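# Lift the marquee roof off its posts, set it low

## Task

Remove the roof of the marquee from its four posts and lower it onto the table so it sits low, then open the grippers and move the arms away. The roof must stay where it is placed without any robot holding it. All other items on the table must not be shifted, leaned or toppled, and no rigid item may be knocked or placed outside the work area.

## Robot and tools

Setup. Six identical i2rt Big YAM arms (arm1 to arm6) are mounted on the table top at z=+0.72 m in the shared scene frame. The frame's origin is on the floor and +z points up. Approximate foot positions in metres, with facing in degrees counter-clockwise from +x: arm1 (+0.29, +0.65) facing -102; arm2 (-0.22, +0.65) facing -85; arm3 (-0.31, -0.65) facing +99; arm4 (+0.24, -0.65) facing +83; arm5 (-0.70, -0.07) facing +8; arm6 (+0.70, +0.08) facing +166. Arms 1 and 2 sit on the +y side, arms 3 and 4 on the -y side, arm5 at -x and arm6 at +x. Each arm has six joints, a two-finger gripper and a wrist camera. The wrist camera rides on top of the hand and looks toward the fingertips. Reach is roughly 1.0 m from the joint1 axis. The two room cameras are cam_high (overhead) and cam_low (a low side view).

Joints. All values are absolute targets, never offsets. Arm joints are in radians; the gripper is in metres. The number after ± is the tolerance for counting a joint as arrived.
- joint1_rad: -2.879 to 2.879 (±0.045). Yaws the whole arm; positive is counter-clockwise seen from above, and 0 points along the foot's facing.
- joint2_rad: 0 to 3.141 (±0.14). Shoulder. At 0 the upper arm lies back, near level; increasing raises it, then tips it forward.
- joint3_rad: 0 to 3.019 (±0.09). Elbow. 0 is fully folded; increasing opens it.
- joint4_rad: -1.692 to 1.57 (±0.055). Hand pitch; positive tilts the fingers up.
- joint5_rad: -1.57 to 1.57 (±0.03). Sideways hand swing; positive goes to the arm's right.
- joint6_rad: -2.094 to 2.094 (±0.035). Hand roll; positive is clockwise as seen from behind the hand.
- gripper_m: 0 to 0.093 (±0.003). Fingertip gap. Each pad squeezes with up to about 50 to 62 N, and some grippers manage less.
The joints move at different speeds, so the hand can sweep a wide, curved path between postures.

Hand frame. The hand point lies midway between the fingertips. Its z axis runs along the fingers, and the fingers close along its y axis.

Tools.
- execute_actions(actions, cameras). actions is a list holding one action or none. An action is an object keyed by arm name. Each arm takes {"joints": {name: value}}, using only the seven keys above. Every arm named starts at once, and each may finish at a different moment. Joints or arms left out may keep pushing toward an earlier target. An unknown key or an out-of-range value rejects the whole call, and then nothing moves. cameras lists images to return, chosen from arm1_cam_wrist to arm6_cam_wrist, cam_high, cam_low or "all". Omitting it, or passing null, returns every camera; [] returns none. The pictures line gives the order of the images. An empty actions list only reports state and images.
- wait(seconds). Range 0 to 10. Nothing new is commanded while the scene runs on, and it returns the same report as an empty action.
- zoom_image(camera, region). region is [x0, y0, x1, y1] in pixels of that camera's latest full image, with the origin at top-left and at most 504x504. Images are 896x504.
- finished_scene(scene). Closes the scene (1 or 2) for good and reports whether the task succeeded. Replying with no tool call ends everything.

Reading results. joint_positions gives the current joint values. joint_status reports how each commanded joint ended:
- off_target: the joint stopped short of its target and may still be pushing.
- contact_stop: the joint gave up its target and holds where it came to rest.
- time_out: the joint may keep a target clipped to lie near its current position and keep pushing. To ease the push, resend the position it reports.
- not_followed: a clearance check held back that arm's joint targets. The cause line explains why, the gripper part still runs, and the held-back targets may be retried later.
on_its_own lists joints this call did not command; its "held at" value is the held target, not the actual position. Joint torques come in joint order and are noisy, offset and affected by friction, so read them with care. MOTOR HOT appears from 85 °C. At 100 °C an OVER-TEMPERATURE FAULT drops that arm and marks its keys limit_stop_at_motor_heat; resend the targets once it has cooled. A stop reported in one call cancels the later motion calls in that same reply.

Cameras. Each has a calibration line (K, distortion, T_world_to_cam, pos_world). These are slightly off, by up to a few degrees and millimetres. Wrist camera poses are derived from joint readings, so they carry more error.

Avoid. Do not squeeze two robots together hard: that fails and ends the run. Collisions between arms are risky too, and the self-clearance check can react too late and does not cover fingers, gripper housings or cameras. Arms keep pushing after contact, which can push hard and overheat motors; holding a load also heats them, even while you are thinking. A joint carrying weight sags. Tiny target changes may produce no movement. Avoid drops, slips, slams, bumping the posts or other objects, and anything rigid leaving the work area. Occasionally an outside nudge will move a loose object. Before finishing, the roof must be resting on the table on its own, the grippers open and the arms clear of it.

Each tool is called as name(argument=value, ...), one argument or row to a line, values as JSON.

## Session

execute_actions(
  actions=[],
)

Scene clock: 0.00 s.
Joint torques (N m, as the arm reports them, + toward a larger angle): no reading
Motor temperatures (°C, as the motors report them): arm1=[26 25 26 25 26 27] | arm2=[25 24 26 25 23 25] | arm3=[26 27 27 25 25 26] | arm4=[24 26 24 24 25 27] | arm5=[26 25 24 26 25 24] | arm6=[26 26 26 27 26 26]
arm1.joint_positions: joint1_rad=+0.246 joint2_rad=+0.433 joint3_rad=+0.565 joint4_rad=-1.250 joint5_rad=+0.216 joint6_rad=-0.388 gripper_m=+0.094
arm1.joint_status: not commanded
arm1.hand: x=+0.2673 y=+0.4558 z=+0.9848 quat_wxyz=(-0.044, -0.530, -0.812, +0.240) (m; scene frame)
arm2.joint_positions: joint1_rad=-0.352 joint2_rad=+0.510 joint3_rad=+0.407 joint4_rad=-0.998 joint5_rad=-0.252 joint6_rad=+0.285 gripper_m=+0.094
arm2.joint_status: not commanded
arm2.hand: x=-0.2439 y=+0.4339 z=+0.8994 quat_wxyz=(-0.249, -0.838, -0.479, +0.079) (m; scene frame)
arm3.joint_positions: joint1_rad=+0.117 joint2_rad=+0.339 joint3_rad=+0.667 joint4_rad=-1.399 joint5_rad=+0.297 joint6_rad=+0.502 gripper_m=+0.094
arm3.joint_status: not commanded
arm3.hand: x=-0.3055 y=-0.4771 z=+1.0335 quat_wxyz=(-0.227, +0.566, -0.775, -0.164) (m; scene frame)
arm4.joint_positions: joint1_rad=-0.200 joint2_rad=+0.470 joint3_rad=+0.480 joint4_rad=-1.106 joint5_rad=-0.134 joint6_rad=-0.564 gripper_m=+0.095
arm4.joint_status: not commanded
arm4.hand: x=+0.2762 y=-0.4415 z=+0.8945 quat_wxyz=(-0.189, +0.788, -0.568, -0.146) (m; scene frame)
arm5.joint_positions: joint1_rad=+0.401 joint2_rad=+0.408 joint3_rad=+0.600 joint4_rad=-1.301 joint5_rad=+0.088 joint6_rad=+0.258 gripper_m=+0.094
arm5.joint_status: not commanded
arm5.hand: x=-0.5373 y=+0.0214 z=+0.9688 quat_wxyz=(-0.227, +0.148, -0.962, -0.047) (m; scene frame)
arm6.joint_positions: joint1_rad=-0.310 joint2_rad=+0.496 joint3_rad=+0.455 joint4_rad=-1.054 joint5_rad=-0.290 joint6_rad=-0.212 gripper_m=+0.095
arm6.joint_status: not commanded
arm6.hand: x=+0.4937 y=+0.1533 z=+0.8967 quat_wxyz=(+0.044, +0.954, -0.137, -0.265) (m; scene frame)
pictures: arm1_cam_wrist, arm2_cam_wrist, arm3_cam_wrist, arm4_cam_wrist, arm5_cam_wrist, arm6_cam_wrist, cam_high, cam_low
Images, in order (width x height): arm1_cam_wrist 896x504, arm2_cam_wrist 896x504, arm3_cam_wrist 896x504, arm4_cam_wrist 896x504, arm5_cam_wrist 896x504, arm6_cam_wrist 896x504, cam_high 896x504, cam_low 896x504.

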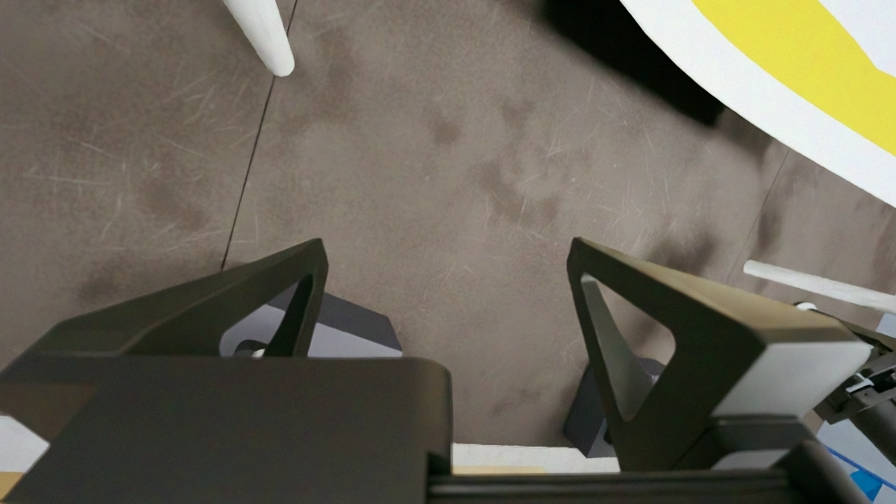

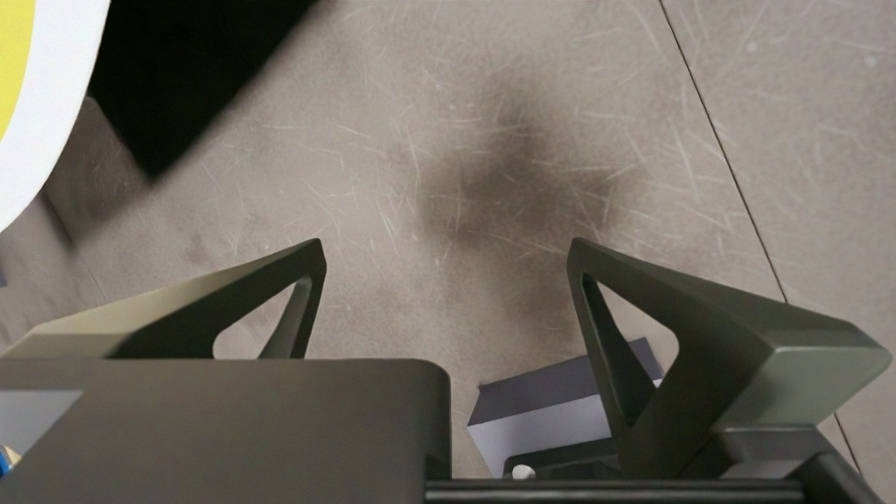

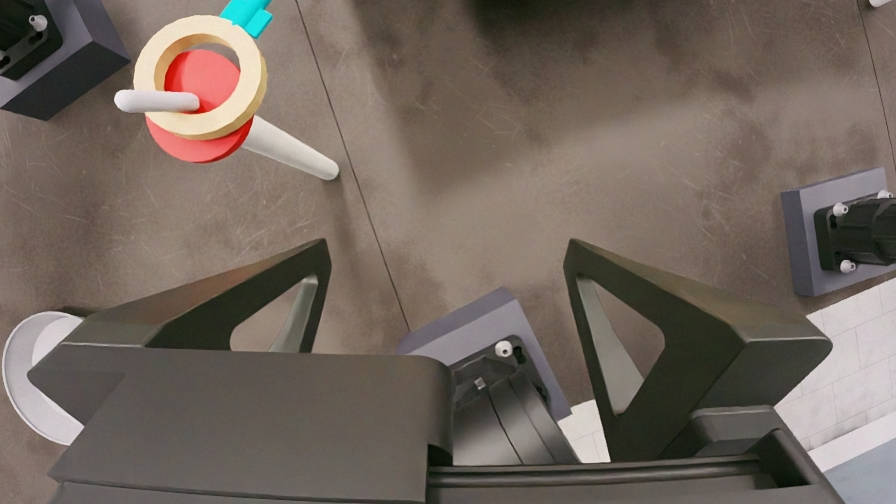

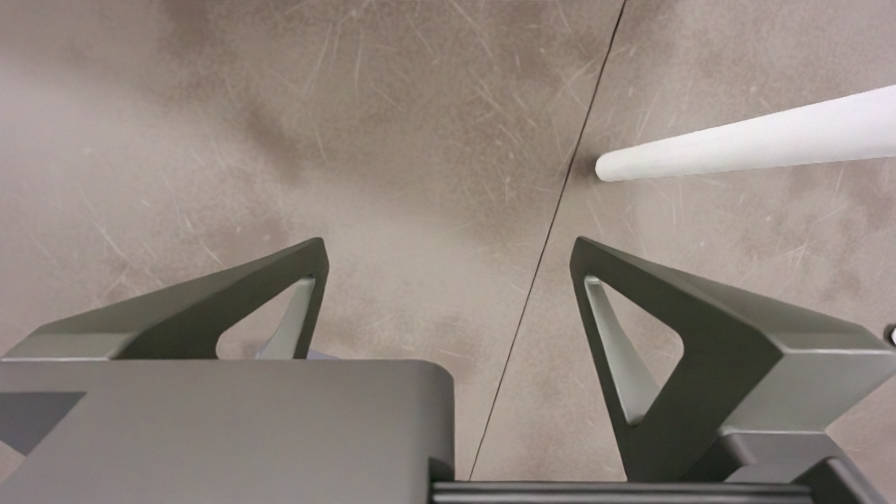

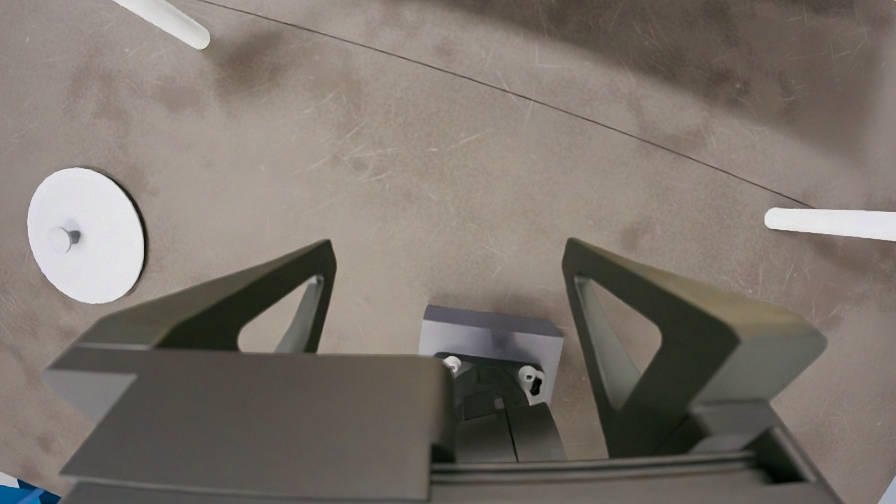

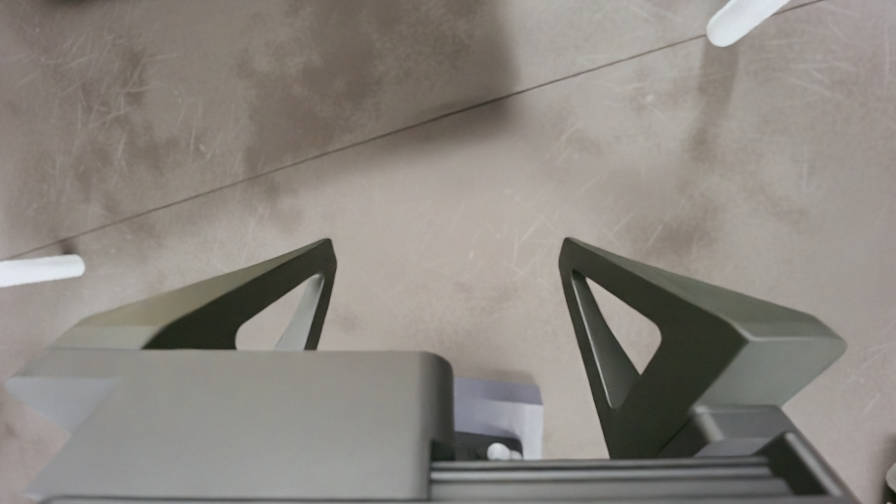

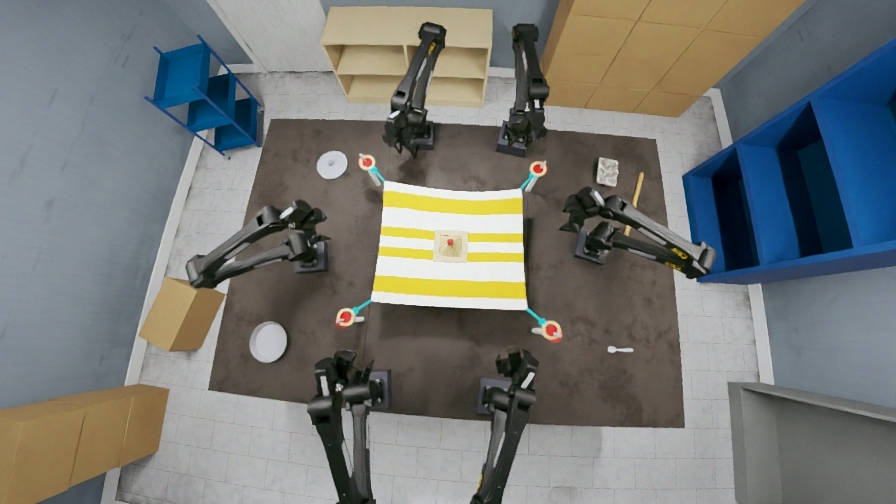

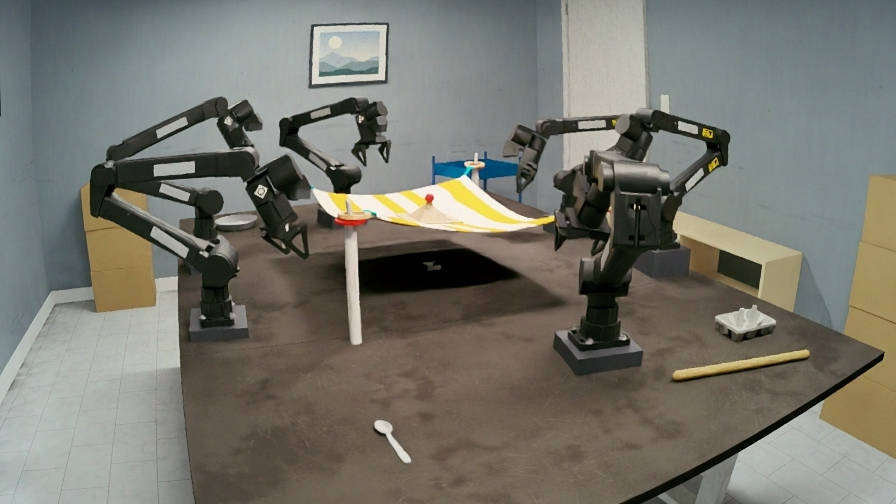

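zoom_image(
  camera="cam_low",
  region=[290, 140, 570, 360],
)

zoom_image(
  camera="cam_high",
  region=[320, 140, 580, 360],
)

Region (290, 140, 570, 360) of cam_low's 896x504 image, scaled by 1.800, with more detail than that image has; it fills the top 396 rows of this view, and the rest is white.

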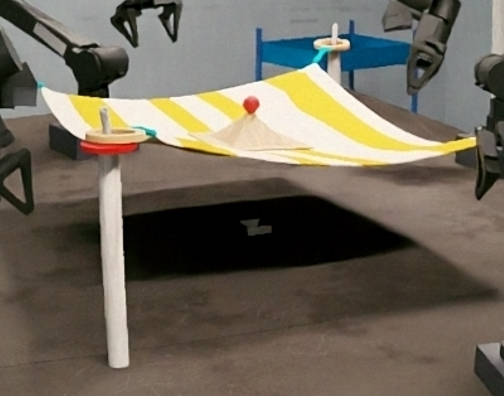

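Region (320, 140, 580, 360) of cam_high's 896x504 image, scaled by 1.938, with more detail than that image has; it fills the top 426 rows of this view, and the rest is white.

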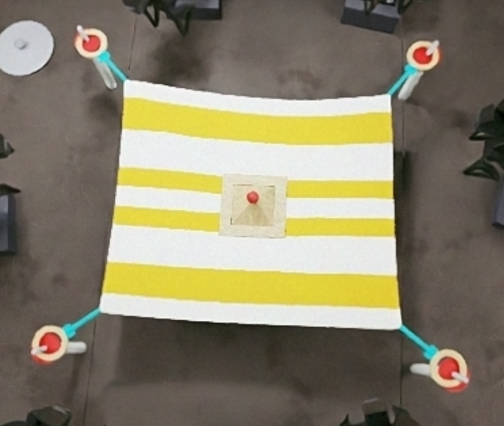

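execute_actions(
  actions=[
    {"arm1":{"joints":{"joint2_rad":0.95,"joint3_rad":1.2,"joint4_rad":-1.68,"joint5_rad":0,"joint6_rad":0.98}},"arm2":{"joints":{"joint2_rad":0.95,"joint3_rad":1.2,"joint4_rad":-1.68,"joint5_rad":0,"joint6_rad":-1.26}},"arm3":{"joints":{"joint1_rad":-0.1,"joint2_rad":0.95,"joint3_rad":1.2,"joint4_rad":-1.68,"joint5_rad":0,"joint6_rad":1.27}},"arm4":{"joints":{"joint1_rad":-0.1,"joint2_rad":0.95,"joint3_rad":1.2,"joint4_rad":-1.68,"joint5_rad":0,"joint6_rad":-1.37}},"arm5":{"joints":{"joint1_rad":0,"joint2_rad":0.2,"joint4_rad":-1.6}},"arm6":{"joints":{"joint1_rad":0.2,"joint2_rad":0.2,"joint4_rad":-1.6}}},
  ],
  cameras=["cam_low","cam_high"],
)

Scene clock: 44.13 s.
Joint torques (N m, as the arm reports them, + toward a larger angle): arm1=[ 0.   -5.23 14.2   0.5  -0.15  0.12] | arm2=[ 1.12 -1.28 10.81 -0.44  0.07 -0.09] | arm3=[ 0.74 -3.96 11.99 -0.27 -0.11  0.16] | arm4=[ 1.23 -3.65 13.55  0.23 -0.03 -0.04] | arm5=[ 0.87  3.97 10.92  0.56  0.16  0.04] | arm6=[ 0.19  3.49  9.62 -0.21 -0.21 -0.05]
Motor temperatures (°C, as the motors report them): arm1=[26 25 32 25 26 27] | arm2=[25 24 32 26 23 25] | arm3=[26 27 33 25 25 26] | arm4=[24 26 30 24 25 27] | arm5=[26 26 30 26 25 24] | arm6=[26 26 32 27 26 26]
arm1.joint_positions: joint1_rad=+0.246 joint2_rad=+0.948 joint3_rad=+1.156 joint4_rad=-1.672 joint5_rad=+0.004 joint6_rad=+0.970 gripper_m=+0.094
arm1.joint_status: all done
arm1.hand: x=+0.3085 y=+0.3927 z=+1.1129 quat_wxyz=(-0.048, -0.942, -0.331, +0.015) (m; scene frame)
arm2.joint_positions: joint1_rad=-0.352 joint2_rad=+0.953 joint3_rad=+1.148 joint4_rad=-1.669 joint5_rad=-0.002 joint6_rad=-1.244 gripper_m=+0.094
arm2.joint_status: all done
arm2.hand: x=-0.2976 y=+0.4056 z=+1.0863 quat_wxyz=(-0.002, -0.311, -0.949, +0.048) (m; scene frame)
arm3.joint_positions: joint1_rad=-0.096 joint2_rad=+0.954 joint3_rad=+1.142 joint4_rad=-1.666 joint5_rad=+0.002 joint6_rad=+1.257 gripper_m=+0.094
arm3.joint_status: all done
arm3.hand: x=-0.3248 y=-0.3915 z=+1.1037 quat_wxyz=(-0.009, +0.183, -0.982, -0.041) (m; scene frame)
arm4.joint_positions: joint1_rad=-0.107 joint2_rad=+0.948 joint3_rad=+1.163 joint4_rad=-1.665 joint5_rad=-0.003 joint6_rad=-1.362 gripper_m=+0.095
arm4.joint_status: all done
arm4.hand: x=+0.2894 y=-0.3922 z=+1.0598 quat_wxyz=(-0.054, +0.980, -0.193, -0.007) (m; scene frame)
arm5.joint_positions: joint1_rad=+0.007 joint2_rad=+0.202 joint3_rad=+0.600 joint4_rad=-1.592 joint5_rad=+0.088 joint6_rad=+0.258 gripper_m=+0.094
arm5.joint_status: all done
arm5.hand: x=-0.5929 y=-0.0628 z=+0.9664 quat_wxyz=(-0.194, -0.042, -0.980, +0.007) (m; scene frame)
arm6.joint_positions: joint1_rad=+0.196 joint2_rad=+0.201 joint3_rad=+0.455 joint4_rad=-1.583 joint5_rad=-0.290 joint6_rad=-0.212 gripper_m=+0.095
arm6.joint_status: all done
arm6.hand: x=+0.6050 y=+0.0378 z=+0.8927 quat_wxyz=(+0.130, +0.978, +0.091, -0.134) (m; scene frame)
pictures: cam_high, cam_low
Images, in order (width x height): cam_high 896x504, cam_low 896x504.

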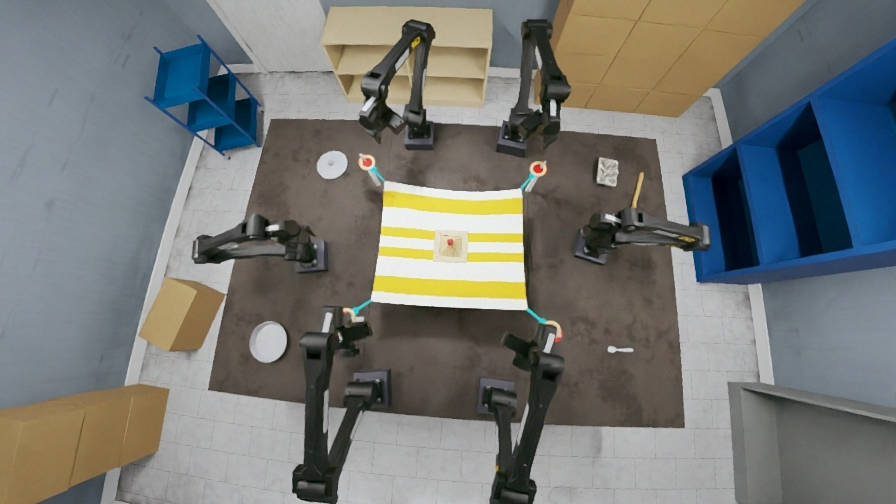

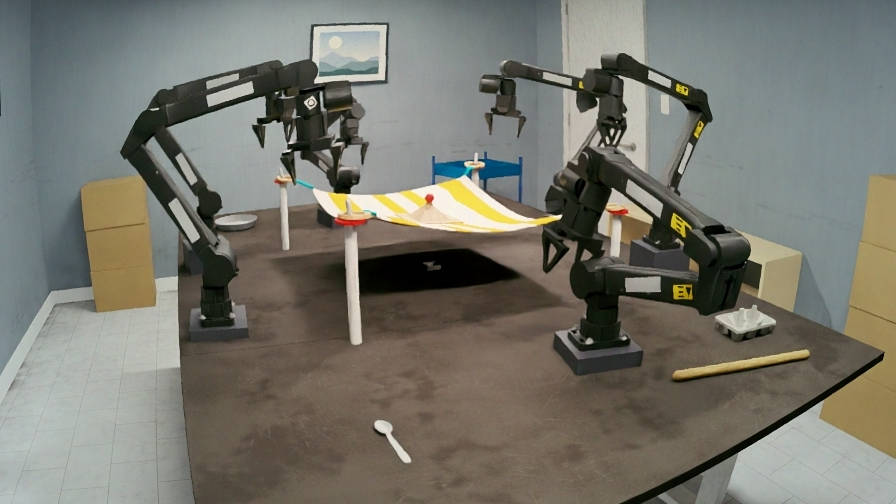

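execute_actions(
  actions=[
    {"arm1":{"joints":{"joint1_rad":0.46,"joint2_rad":1.07,"joint3_rad":1.11,"joint4_rad":-1.57}},"arm2":{"joints":{"joint1_rad":-0.62,"joint2_rad":1.28,"joint3_rad":1.34,"joint4_rad":-1.57}},"arm3":{"joints":{"joint1_rad":0.157,"joint2_rad":1.2,"joint3_rad":1.22,"joint4_rad":-1.53}},"arm4":{"joints":{"joint1_rad":-0.4,"joint2_rad":1.275,"joint3_rad":1.42,"joint4_rad":-1.665}}},
  ],
  cameras=["cam_low","arm1_cam_wrist","arm2_cam_wrist","arm3_cam_wrist","arm4_cam_wrist"],
)

Scene clock: 53.10 s.
Joint torques (N m, as the arm reports them, + toward a larger angle): arm1=[ 0.31 -8.29 10.81  0.85 -0.07  0.11] | arm2=[ 1.26 -6.54  9.62  0.12 -0.02 -0.07] | arm3=[ 0.84 -9.02 10.68  0.73 -0.01  0.12] | arm4=[  0.71 -10.56  13.35   0.51  -0.11  -0.04] | arm5=[ 0.87  3.98 10.9   0.57  0.16  0.04] | arm6=[ 0.2   2.41  9.62 -0.32 -0.25 -0.07]
Motor temperatures (°C, as the motors report them): arm1=[26 25 32 25 26 27] | arm2=[25 24 33 25 23 25] | arm3=[26 27 33 25 25 26] | arm4=[24 26 31 24 25 27] | arm5=[26 26 31 26 25 24] | arm6=[26 26 32 27 26 26]
arm1.joint_positions: joint1_rad=+0.456 joint2_rad=+1.077 joint3_rad=+1.106 joint4_rad=-1.576 joint5_rad=+0.002 joint6_rad=+0.972 gripper_m=+0.094
arm1.joint_status: all done
arm1.hand: x=+0.3711 y=+0.3702 z=+1.0618 quat_wxyz=(-0.008, -0.904, -0.428, +0.002) (m; scene frame)
arm2.joint_positions: joint1_rad=-0.622 joint2_rad=+1.291 joint3_rad=+1.304 joint4_rad=-1.578 joint5_rad=-0.001 joint6_rad=-1.246 gripper_m=+0.094
arm2.joint_status: all done
arm2.hand: x=-0.4201 y=+0.3432 z=+1.0507 quat_wxyz=(+0.000, -0.436, -0.900, +0.003) (m; scene frame)
arm3.joint_positions: joint1_rad=+0.160 joint2_rad=+1.217 joint3_rad=+1.179 joint4_rad=-1.541 joint5_rad=+0.001 joint6_rad=+1.258 gripper_m=+0.094
arm3.joint_status: all done
arm3.hand: x=-0.4128 y=-0.3293 z=+1.0461 quat_wxyz=(-0.002, +0.306, -0.952, +0.009) (m; scene frame)
arm4.joint_positions: joint1_rad=-0.400 joint2_rad=+1.285 joint3_rad=+1.385 joint4_rad=-1.665 joint5_rad=-0.002 joint6_rad=-1.364 gripper_m=+0.095
arm4.joint_status: all done
arm4.hand: x=+0.4082 y=-0.3252 z=+1.0479 quat_wxyz=(+0.004, +0.943, -0.334, -0.004) (m; scene frame)
arm5.joint_positions: joint1_rad=+0.007 joint2_rad=+0.202 joint3_rad=+0.600 joint4_rad=-1.592 joint5_rad=+0.088 joint6_rad=+0.258 gripper_m=+0.094
arm5.joint_status: not commanded
arm5.hand: x=-0.5929 y=-0.0628 z=+0.9664 quat_wxyz=(-0.194, -0.042, -0.980, +0.007) (m; scene frame)
arm6.joint_positions: joint1_rad=+0.196 joint2_rad=+0.201 joint3_rad=+0.455 joint4_rad=-1.583 joint5_rad=-0.290 joint6_rad=-0.212 gripper_m=+0.095
arm6.joint_status: not commanded
arm6.hand: x=+0.6050 y=+0.0378 z=+0.8927 quat_wxyz=(+0.130, +0.978, +0.091, -0.134) (m; scene frame)
pictures: arm1_cam_wrist, arm2_cam_wrist, arm3_cam_wrist, arm4_cam_wrist, cam_low
camera_calibration (this result's frames):
arm1_cam_wrist: T_world_to_cam=[[-0.779097, 0.626722, -0.0150555, 0.0680269], [0.508554, 0.645877, 0.569399, -1.02609], [0.366579, 0.435961, -0.821924, 0.697374], [0, 0, 0, 1]] pos_world=[0.319178, 0.316065, 1.15847]
arm2_cam_wrist: T_world_to_cam=[[-0.786489, -0.617547, 0.00837374, -0.125485], [-0.498365, 0.642593, 0.581985, -1.03943], [-0.364784, 0.453551, -0.813157, 0.66872], [0, 0, 0, 1]] pos_world=[-0.372771, 0.287141, 1.14976]
arm3_cam_wrist: T_world_to_cam=[[0.573466, -0.819147, 0.0116482, -0.0455403], [-0.663961, -0.456401, 0.59233, -1.04265], [-0.479889, -0.347415, -0.805611, 0.65418], [0, 0, 0, 1]] pos_world=[-0.352228, -0.285898, 1.14514]
arm4_cam_wrist: T_world_to_cam=[[0.629414, 0.777038, -0.00709883, 0.00167539], [0.627667, -0.502993, 0.594165, -1.03817], [0.458118, -0.378432, -0.804312, 0.658931], [0, 0, 0, 1]] pos_world=[0.348704, -0.274135, 1.14684]
Images, in order (width x height): arm1_cam_wrist 896x504, arm2_cam_wrist 896x504, arm3_cam_wrist 896x504, arm4_cam_wrist 896x504, cam_low 896x504.

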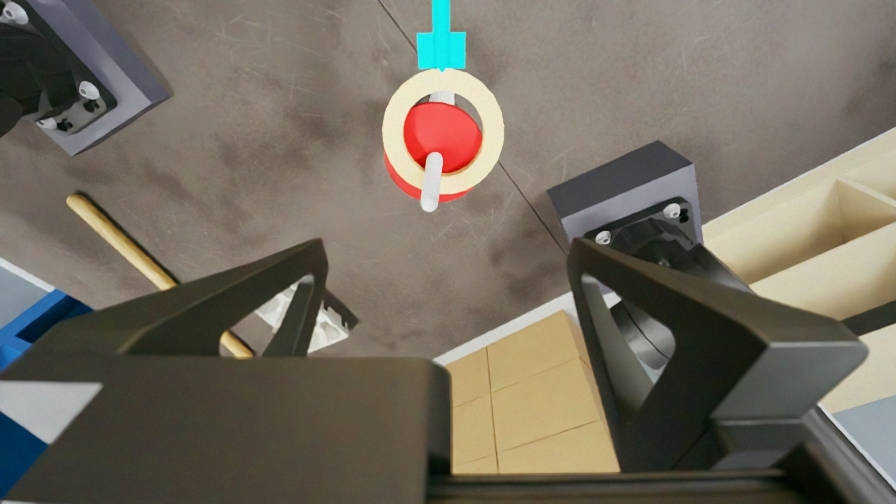

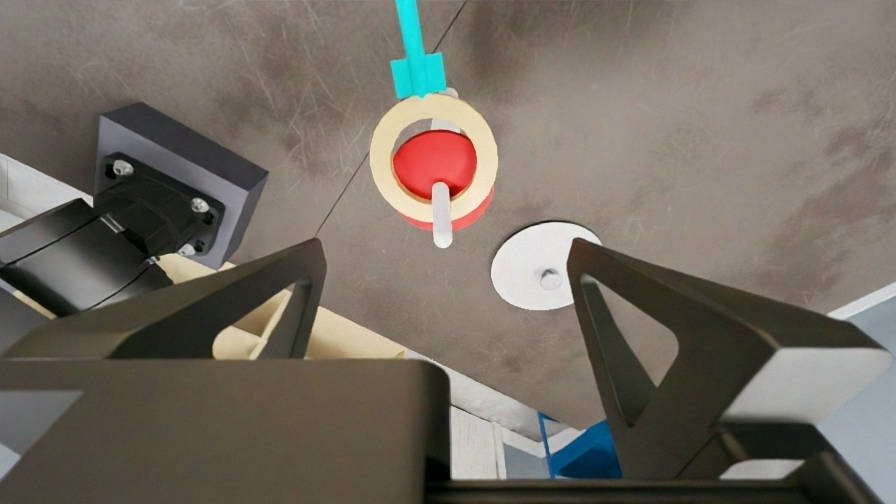

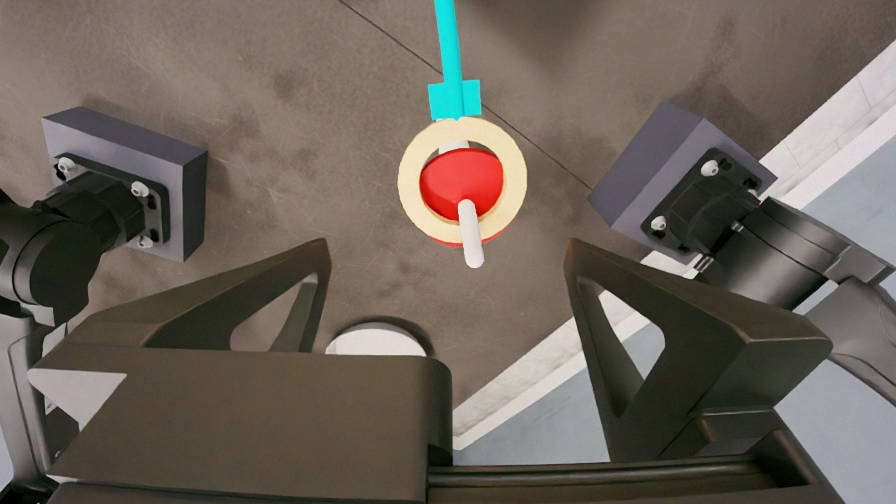

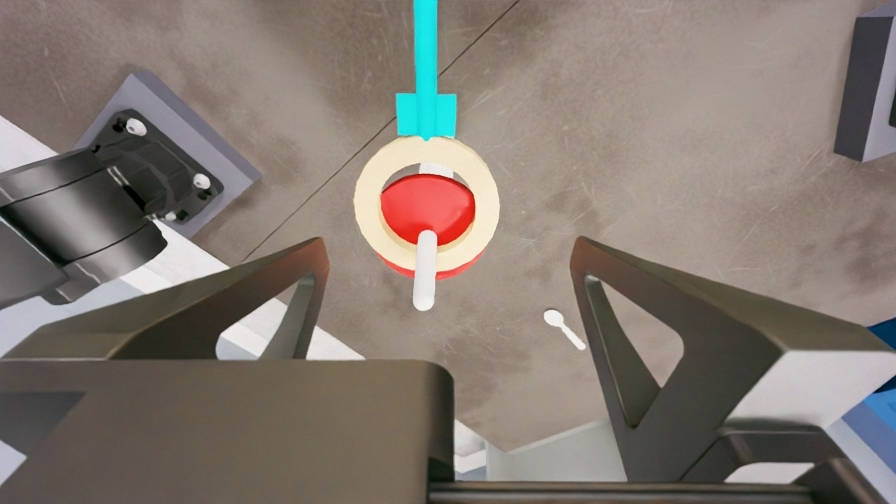

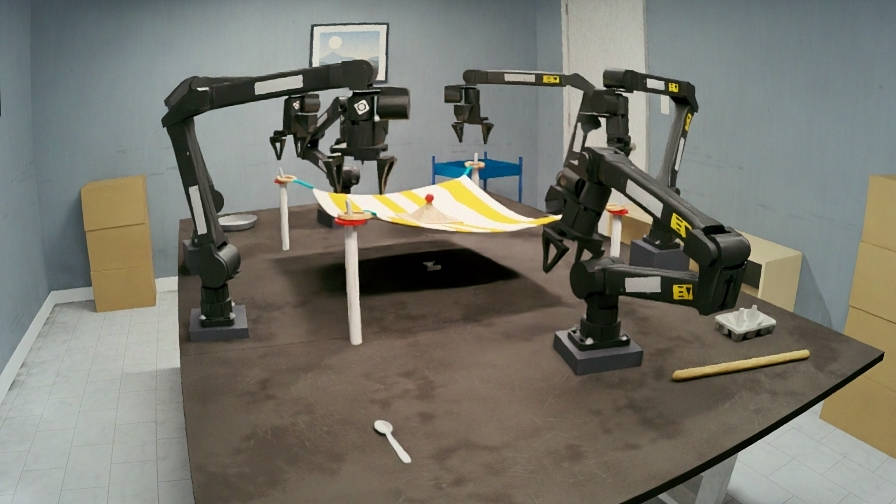

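execute_actions(
  actions=[
    {"arm1":{"joints":{"joint1_rad":0.42,"joint3_rad":0.935,"joint4_rad":-1.42}},"arm2":{"joints":{"joint1_rad":-0.605,"joint2_rad":1.24,"joint3_rad":1.135,"joint4_rad":-1.44,"joint6_rad":-1.39}},"arm3":{"joints":{"joint2_rad":1.165,"joint3_rad":1.045,"joint4_rad":-1.42,"joint6_rad":1.18}},"arm4":{"joints":{"joint2_rad":1.225,"joint3_rad":1.285,"joint4_rad":-1.605}}},
  ],
  cameras=["cam_low","arm1_cam_wrist","arm2_cam_wrist","arm3_cam_wrist","arm4_cam_wrist"],
)

Scene clock: 67.37 s.
Joint torques (N m, as the arm reports them, + toward a larger angle): arm1=[-0.82 -7.09 10.52  0.94 -0.07  0.11] | arm2=[ 1.85 -5.28  7.98  0.33 -0.02 -0.09] | arm3=[ 0.76 -7.47  8.67  0.96 -0.02 -0.11] | arm4=[ 0.67 -8.55  9.77  1.14 -0.11 -0.04] | arm5=[ 0.86  3.95 10.9   0.56  0.15  0.04] | arm6=[ 0.08  3.26  9.76 -0.37 -0.27 -0.09]
Motor temperatures (°C, as the motors report them): arm1=[26 25 31 25 26 27] | arm2=[25 24 33 25 23 25] | arm3=[26 27 34 25 25 26] | arm4=[24 26 31 24 25 27] | arm5=[26 26 31 26 25 24] | arm6=[26 26 33 27 26 26]
arm1.joint_positions: joint1_rad=+0.431 joint2_rad=+1.070 joint3_rad=+0.933 joint4_rad=-1.429 joint5_rad=+0.002 joint6_rad=+0.972 gripper_m=+0.094
arm1.joint_status: all done
arm1.hand: x=+0.3613 y=+0.3789 z=+0.9976 quat_wxyz=(+0.001, -0.909, -0.416, +0.001) (m; scene frame)
arm2.joint_positions: joint1_rad=-0.615 joint2_rad=+1.244 joint3_rad=+1.123 joint4_rad=-1.453 joint5_rad=-0.001 joint6_rad=-1.374 gripper_m=+0.094
arm2.joint_status: all done
arm2.hand: x=-0.4054 y=+0.3614 z=+0.9972 quat_wxyz=(-0.001, -0.374, -0.927, -0.002) (m; scene frame)
arm3.joint_positions: joint1_rad=+0.160 joint2_rad=+1.174 joint3_rad=+1.033 joint4_rad=-1.435 joint5_rad=+0.001 joint6_rad=+1.193 gripper_m=+0.094
arm3.joint_status: all done
arm3.hand: x=-0.4067 y=-0.3479 z=+1.0039 quat_wxyz=(-0.002, +0.337, -0.941, +0.008) (m; scene frame)
arm4.joint_positions: joint1_rad=-0.400 joint2_rad=+1.220 joint3_rad=+1.287 joint4_rad=-1.621 joint5_rad=-0.002 joint6_rad=-1.364 gripper_m=+0.095
arm4.joint_status: all done
arm4.hand: x=+0.3984 y=-0.3441 z=+1.0322 quat_wxyz=(-0.002, +0.943, -0.334, -0.003) (m; scene frame)
arm5.joint_positions: joint1_rad=+0.007 joint2_rad=+0.202 joint3_rad=+0.600 joint4_rad=-1.592 joint5_rad=+0.088 joint6_rad=+0.258 gripper_m=+0.094
arm5.joint_status: not commanded
arm5.hand: x=-0.5929 y=-0.0628 z=+0.9664 quat_wxyz=(-0.194, -0.042, -0.980, +0.007) (m; scene frame)
arm6.joint_positions: joint1_rad=+0.196 joint2_rad=+0.201 joint3_rad=+0.455 joint4_rad=-1.583 joint5_rad=-0.290 joint6_rad=-0.212 gripper_m=+0.095
arm6.joint_status: not commanded
arm6.hand: x=+0.6050 y=+0.0378 z=+0.8927 quat_wxyz=(+0.130, +0.978, +0.091, -0.134) (m; scene frame)
pictures: arm1_cam_wrist, arm2_cam_wrist, arm3_cam_wrist, arm4_cam_wrist, cam_low
camera_calibration (this result's frames):
arm1_cam_wrist: T_world_to_cam=[[-0.763113, 0.646265, 0.000377509, 0.0254061], [0.527492, 0.622527, 0.578111, -0.996808], [0.373378, 0.441363, -0.815958, 0.633996], [0, 0, 0, 1]] pos_world=[0.308476, 0.324299, 1.09357]
arm2_cam_wrist: T_world_to_cam=[[-0.696474, -0.717581, -0.00143621, -0.0198075], [-0.582988, 0.564671, 0.584184, -1.02099], [-0.418388, 0.407706, -0.81162, 0.615564], [0, 0, 0, 1]] pos_world=[-0.351475, 0.31134, 1.09602]
arm3_cam_wrist: T_world_to_cam=[[0.625659, -0.78004, 0.00936812, -0.0267375], [-0.631772, -0.499618, 0.592659, -1.02438], [-0.457618, -0.376722, -0.805399, 0.615263], [0, 0, 0, 1]] pos_world=[-0.34889, -0.300872, 1.10289]
arm4_cam_wrist: T_world_to_cam=[[0.62946, 0.777024, 0.00372722, 0.0112279], [0.624649, -0.508864, 0.592344, -1.03117], [0.462162, -0.370529, -0.805676, 0.646148], [0, 0, 0, 1]] pos_world=[0.338428, -0.294034, 1.13135]
Images, in order (width x height): arm1_cam_wrist 896x504, arm2_cam_wrist 896x504, arm3_cam_wrist 896x504, arm4_cam_wrist 896x504, cam_low 896x504.

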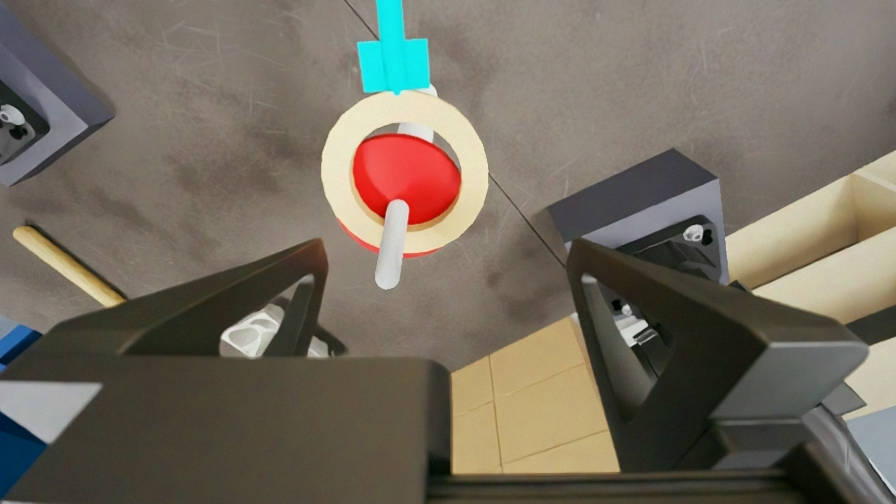

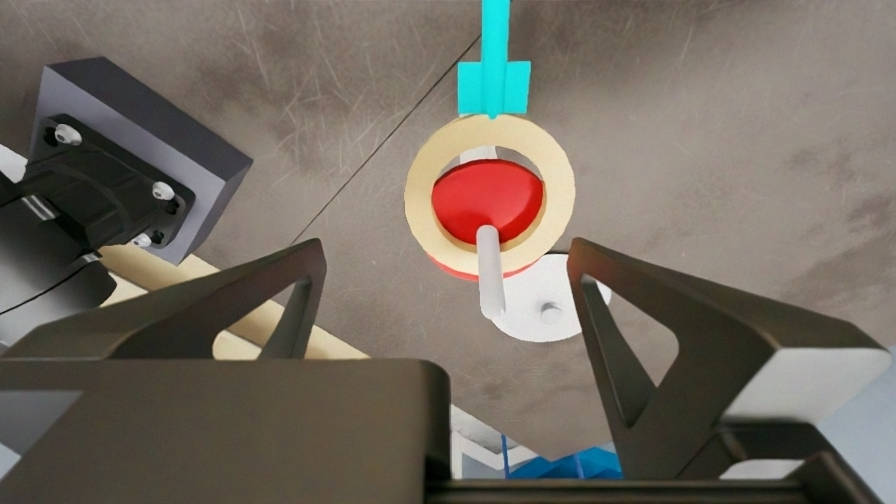

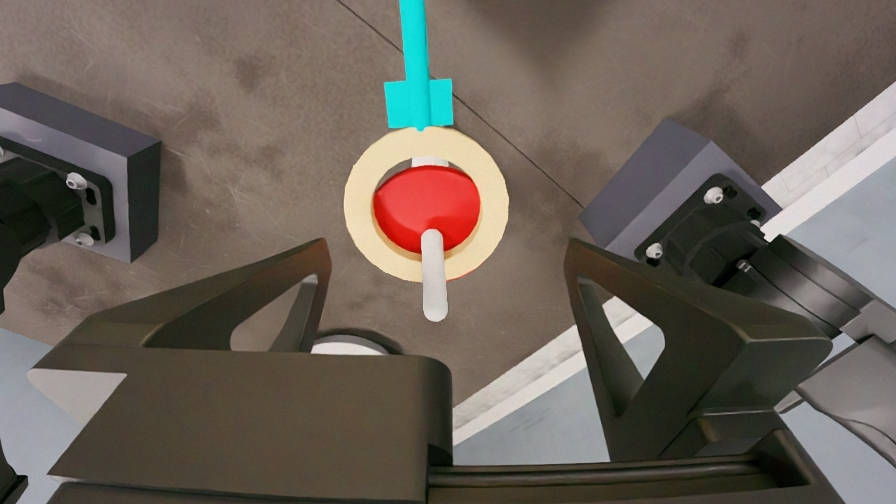

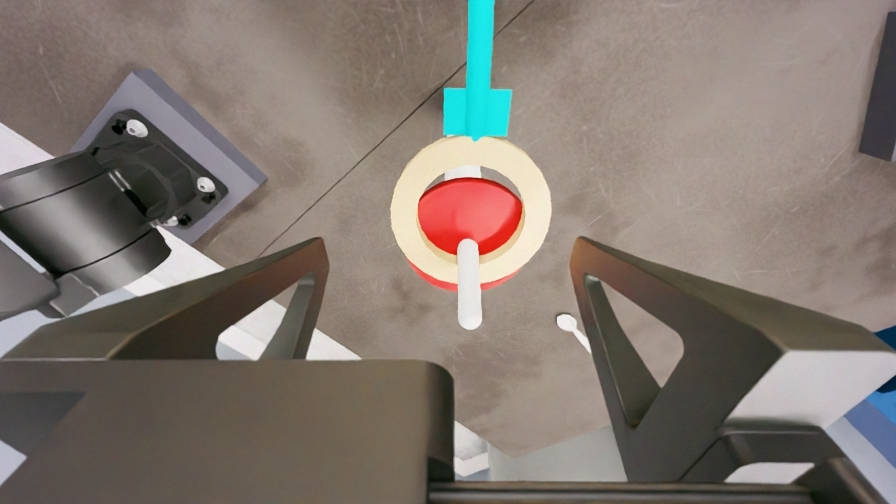

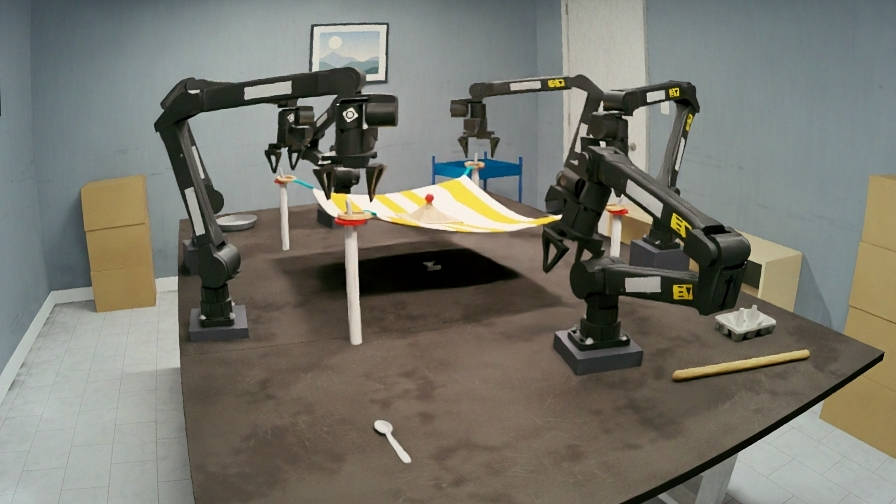

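execute_actions(
  actions=[
    {"arm1":{"joints":{"joint1_rad":0.405,"joint2_rad":1.148,"joint4_rad":-1.34}},"arm2":{"joints":{"joint1_rad":-0.585,"joint2_rad":1.30,"joint4_rad":-1.372}},"arm3":{"joints":{"joint1_rad":0.145,"joint2_rad":1.203,"joint4_rad":-1.37}},"arm4":{"joints":{"joint2_rad":1.245,"joint3_rad":1.265,"joint4_rad":-1.57}}},
  ],
  cameras=["arm1_cam_wrist","arm2_cam_wrist","arm3_cam_wrist","arm4_cam_wrist"],
)

Scene clock: 75.23 s.
Joint torques (N m, as the arm reports them, + toward a larger angle): arm1=[-0.91 -8.5  10.41  0.87 -0.07  0.11] | arm2=[ 1.68 -6.08  7.96  0.28 -0.02 -0.09] | arm3=[ 0.56 -5.36  8.69  1.1  -0.03 -0.12] | arm4=[ 0.67 -7.78  9.65  1.13 -0.1  -0.04] | arm5=[ 0.86  3.98 10.89  0.57  0.15  0.04] | arm6=[ 0.7   3.6   9.71 -0.28 -0.24 -0.05]
Motor temperatures (°C, as the motors report them): arm1=[26 25 31 25 26 27] | arm2=[25 24 32 25 23 25] | arm3=[26 27 33 25 25 26] | arm4=[24 26 30 24 25 27] | arm5=[26 26 31 26 25 24] | arm6=[26 26 33 27 26 26]
arm1.joint_positions: joint1_rad=+0.418 joint2_rad=+1.147 joint3_rad=+0.933 joint4_rad=-1.348 joint5_rad=+0.002 joint6_rad=+0.972 gripper_m=+0.094
arm1.joint_status: all done
arm1.hand: x=+0.3635 y=+0.3547 z=+0.9768 quat_wxyz=(-0.001, -0.912, -0.410, +0.001) (m; scene frame)
arm2.joint_positions: joint1_rad=-0.592 joint2_rad=+1.307 joint3_rad=+1.123 joint4_rad=-1.384 joint5_rad=-0.001 joint6_rad=-1.375 gripper_m=+0.094
arm2.joint_status: all done
arm2.hand: x=-0.4103 y=+0.3386 z=+0.9762 quat_wxyz=(+0.000, -0.363, -0.932, +0.001) (m; scene frame)
arm3.joint_positions: joint1_rad=+0.151 joint2_rad=+1.186 joint3_rad=+1.033 joint4_rad=-1.385 joint5_rad=+0.001 joint6_rad=+1.193 gripper_m=+0.094
arm3.joint_status: all done
arm3.hand: x=-0.4081 y=-0.3346 z=+1.0005 quat_wxyz=(-0.002, +0.333, -0.943, -0.011) (m; scene frame)
arm4.joint_positions: joint1_rad=-0.400 joint2_rad=+1.229 joint3_rad=+1.270 joint4_rad=-1.585 joint5_rad=-0.002 joint6_rad=-1.364 gripper_m=+0.095
arm4.joint_status: all done
arm4.hand: x=+0.4013 y=-0.3384 z=+1.0230 quat_wxyz=(-0.007, +0.943, -0.334, -0.002) (m; scene frame)
arm5.joint_positions: joint1_rad=+0.007 joint2_rad=+0.202 joint3_rad=+0.600 joint4_rad=-1.592 joint5_rad=+0.088 joint6_rad=+0.258 gripper_m=+0.094
arm5.joint_status: not commanded
arm5.hand: x=-0.5929 y=-0.0628 z=+0.9664 quat_wxyz=(-0.194, -0.042, -0.980, +0.007) (m; scene frame)
arm6.joint_positions: joint1_rad=+0.196 joint2_rad=+0.201 joint3_rad=+0.455 joint4_rad=-1.583 joint5_rad=-0.290 joint6_rad=-0.212 gripper_m=+0.095
arm6.joint_status: not commanded
arm6.hand: x=+0.6050 y=+0.0378 z=+0.8927 quat_wxyz=(+0.130, +0.978, +0.091, -0.134) (m; scene frame)
pictures: arm1_cam_wrist, arm2_cam_wrist, arm3_cam_wrist, arm4_cam_wrist
camera_calibration (this result's frames):
arm1_cam_wrist: T_world_to_cam=[[-0.754415, 0.656393, -0.0023917, 0.0387287], [0.535319, 0.617361, 0.576454, -0.970293], [0.379857, 0.433605, -0.817126, 0.628401], [0, 0, 0, 1]] pos_world=[0.309931, 0.301121, 1.0729]
arm2_cam_wrist: T_world_to_cam=[[-0.679585, -0.733581, 0.00492393, -0.0334977], [-0.594005, 0.554197, 0.583116, -0.998627], [-0.430491, 0.393352, -0.812374, 0.606473], [0, 0, 0, 1]] pos_world=[-0.354873, 0.290305, 1.07516]
arm3_cam_wrist: T_world_to_cam=[[0.619395, -0.784629, -0.0265891, 0.016403], [-0.62902, -0.516251, 0.581222, -1.00957], [-0.46977, -0.343281, -0.813311, 0.631067], [0, 0, 0, 1]] pos_world=[-0.348743, -0.291688, 1.10047]
arm4_cam_wrist: T_world_to_cam=[[0.629454, 0.776915, 0.0138062, -0.00534248], [0.621847, -0.514313, 0.590583, -1.02354], [0.465934, -0.36316, -0.806859, 0.641716], [0, 0, 0, 1]] pos_world=[0.340849, -0.289223, 1.12233]
Images, in order (width x height): arm1_cam_wrist 896x504, arm2_cam_wrist 896x504, arm3_cam_wrist 896x504, arm4_cam_wrist 896x504.

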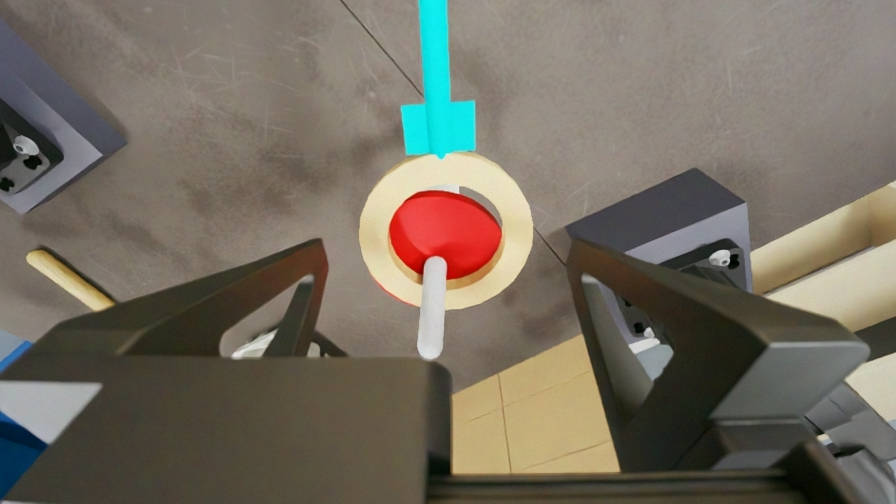

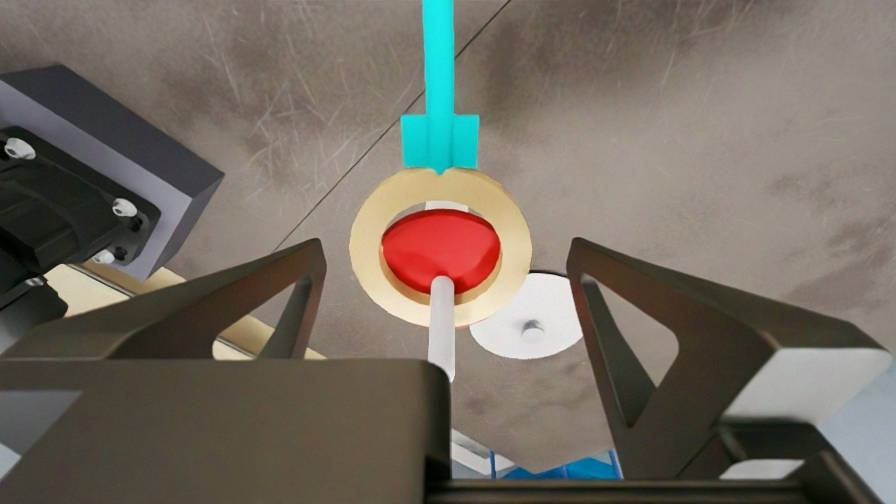

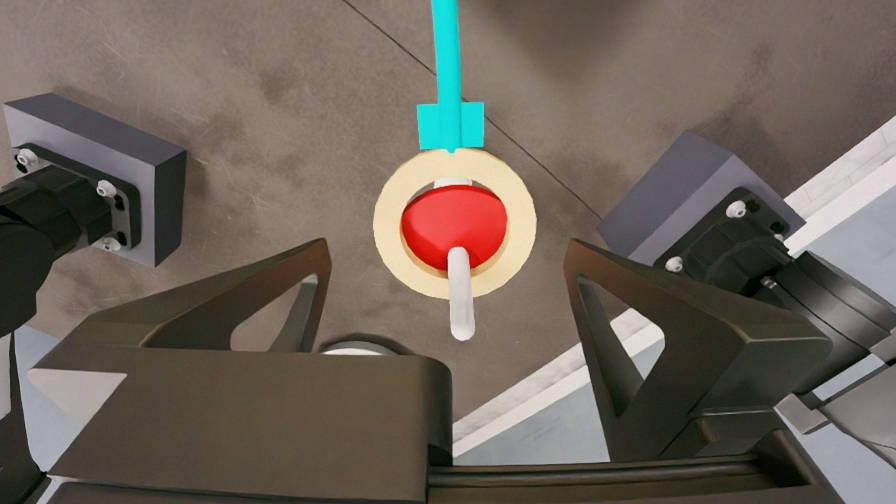

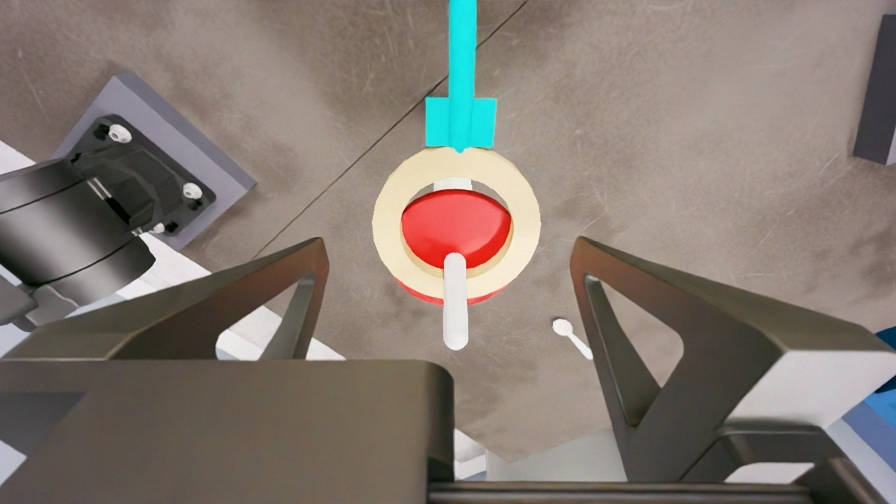

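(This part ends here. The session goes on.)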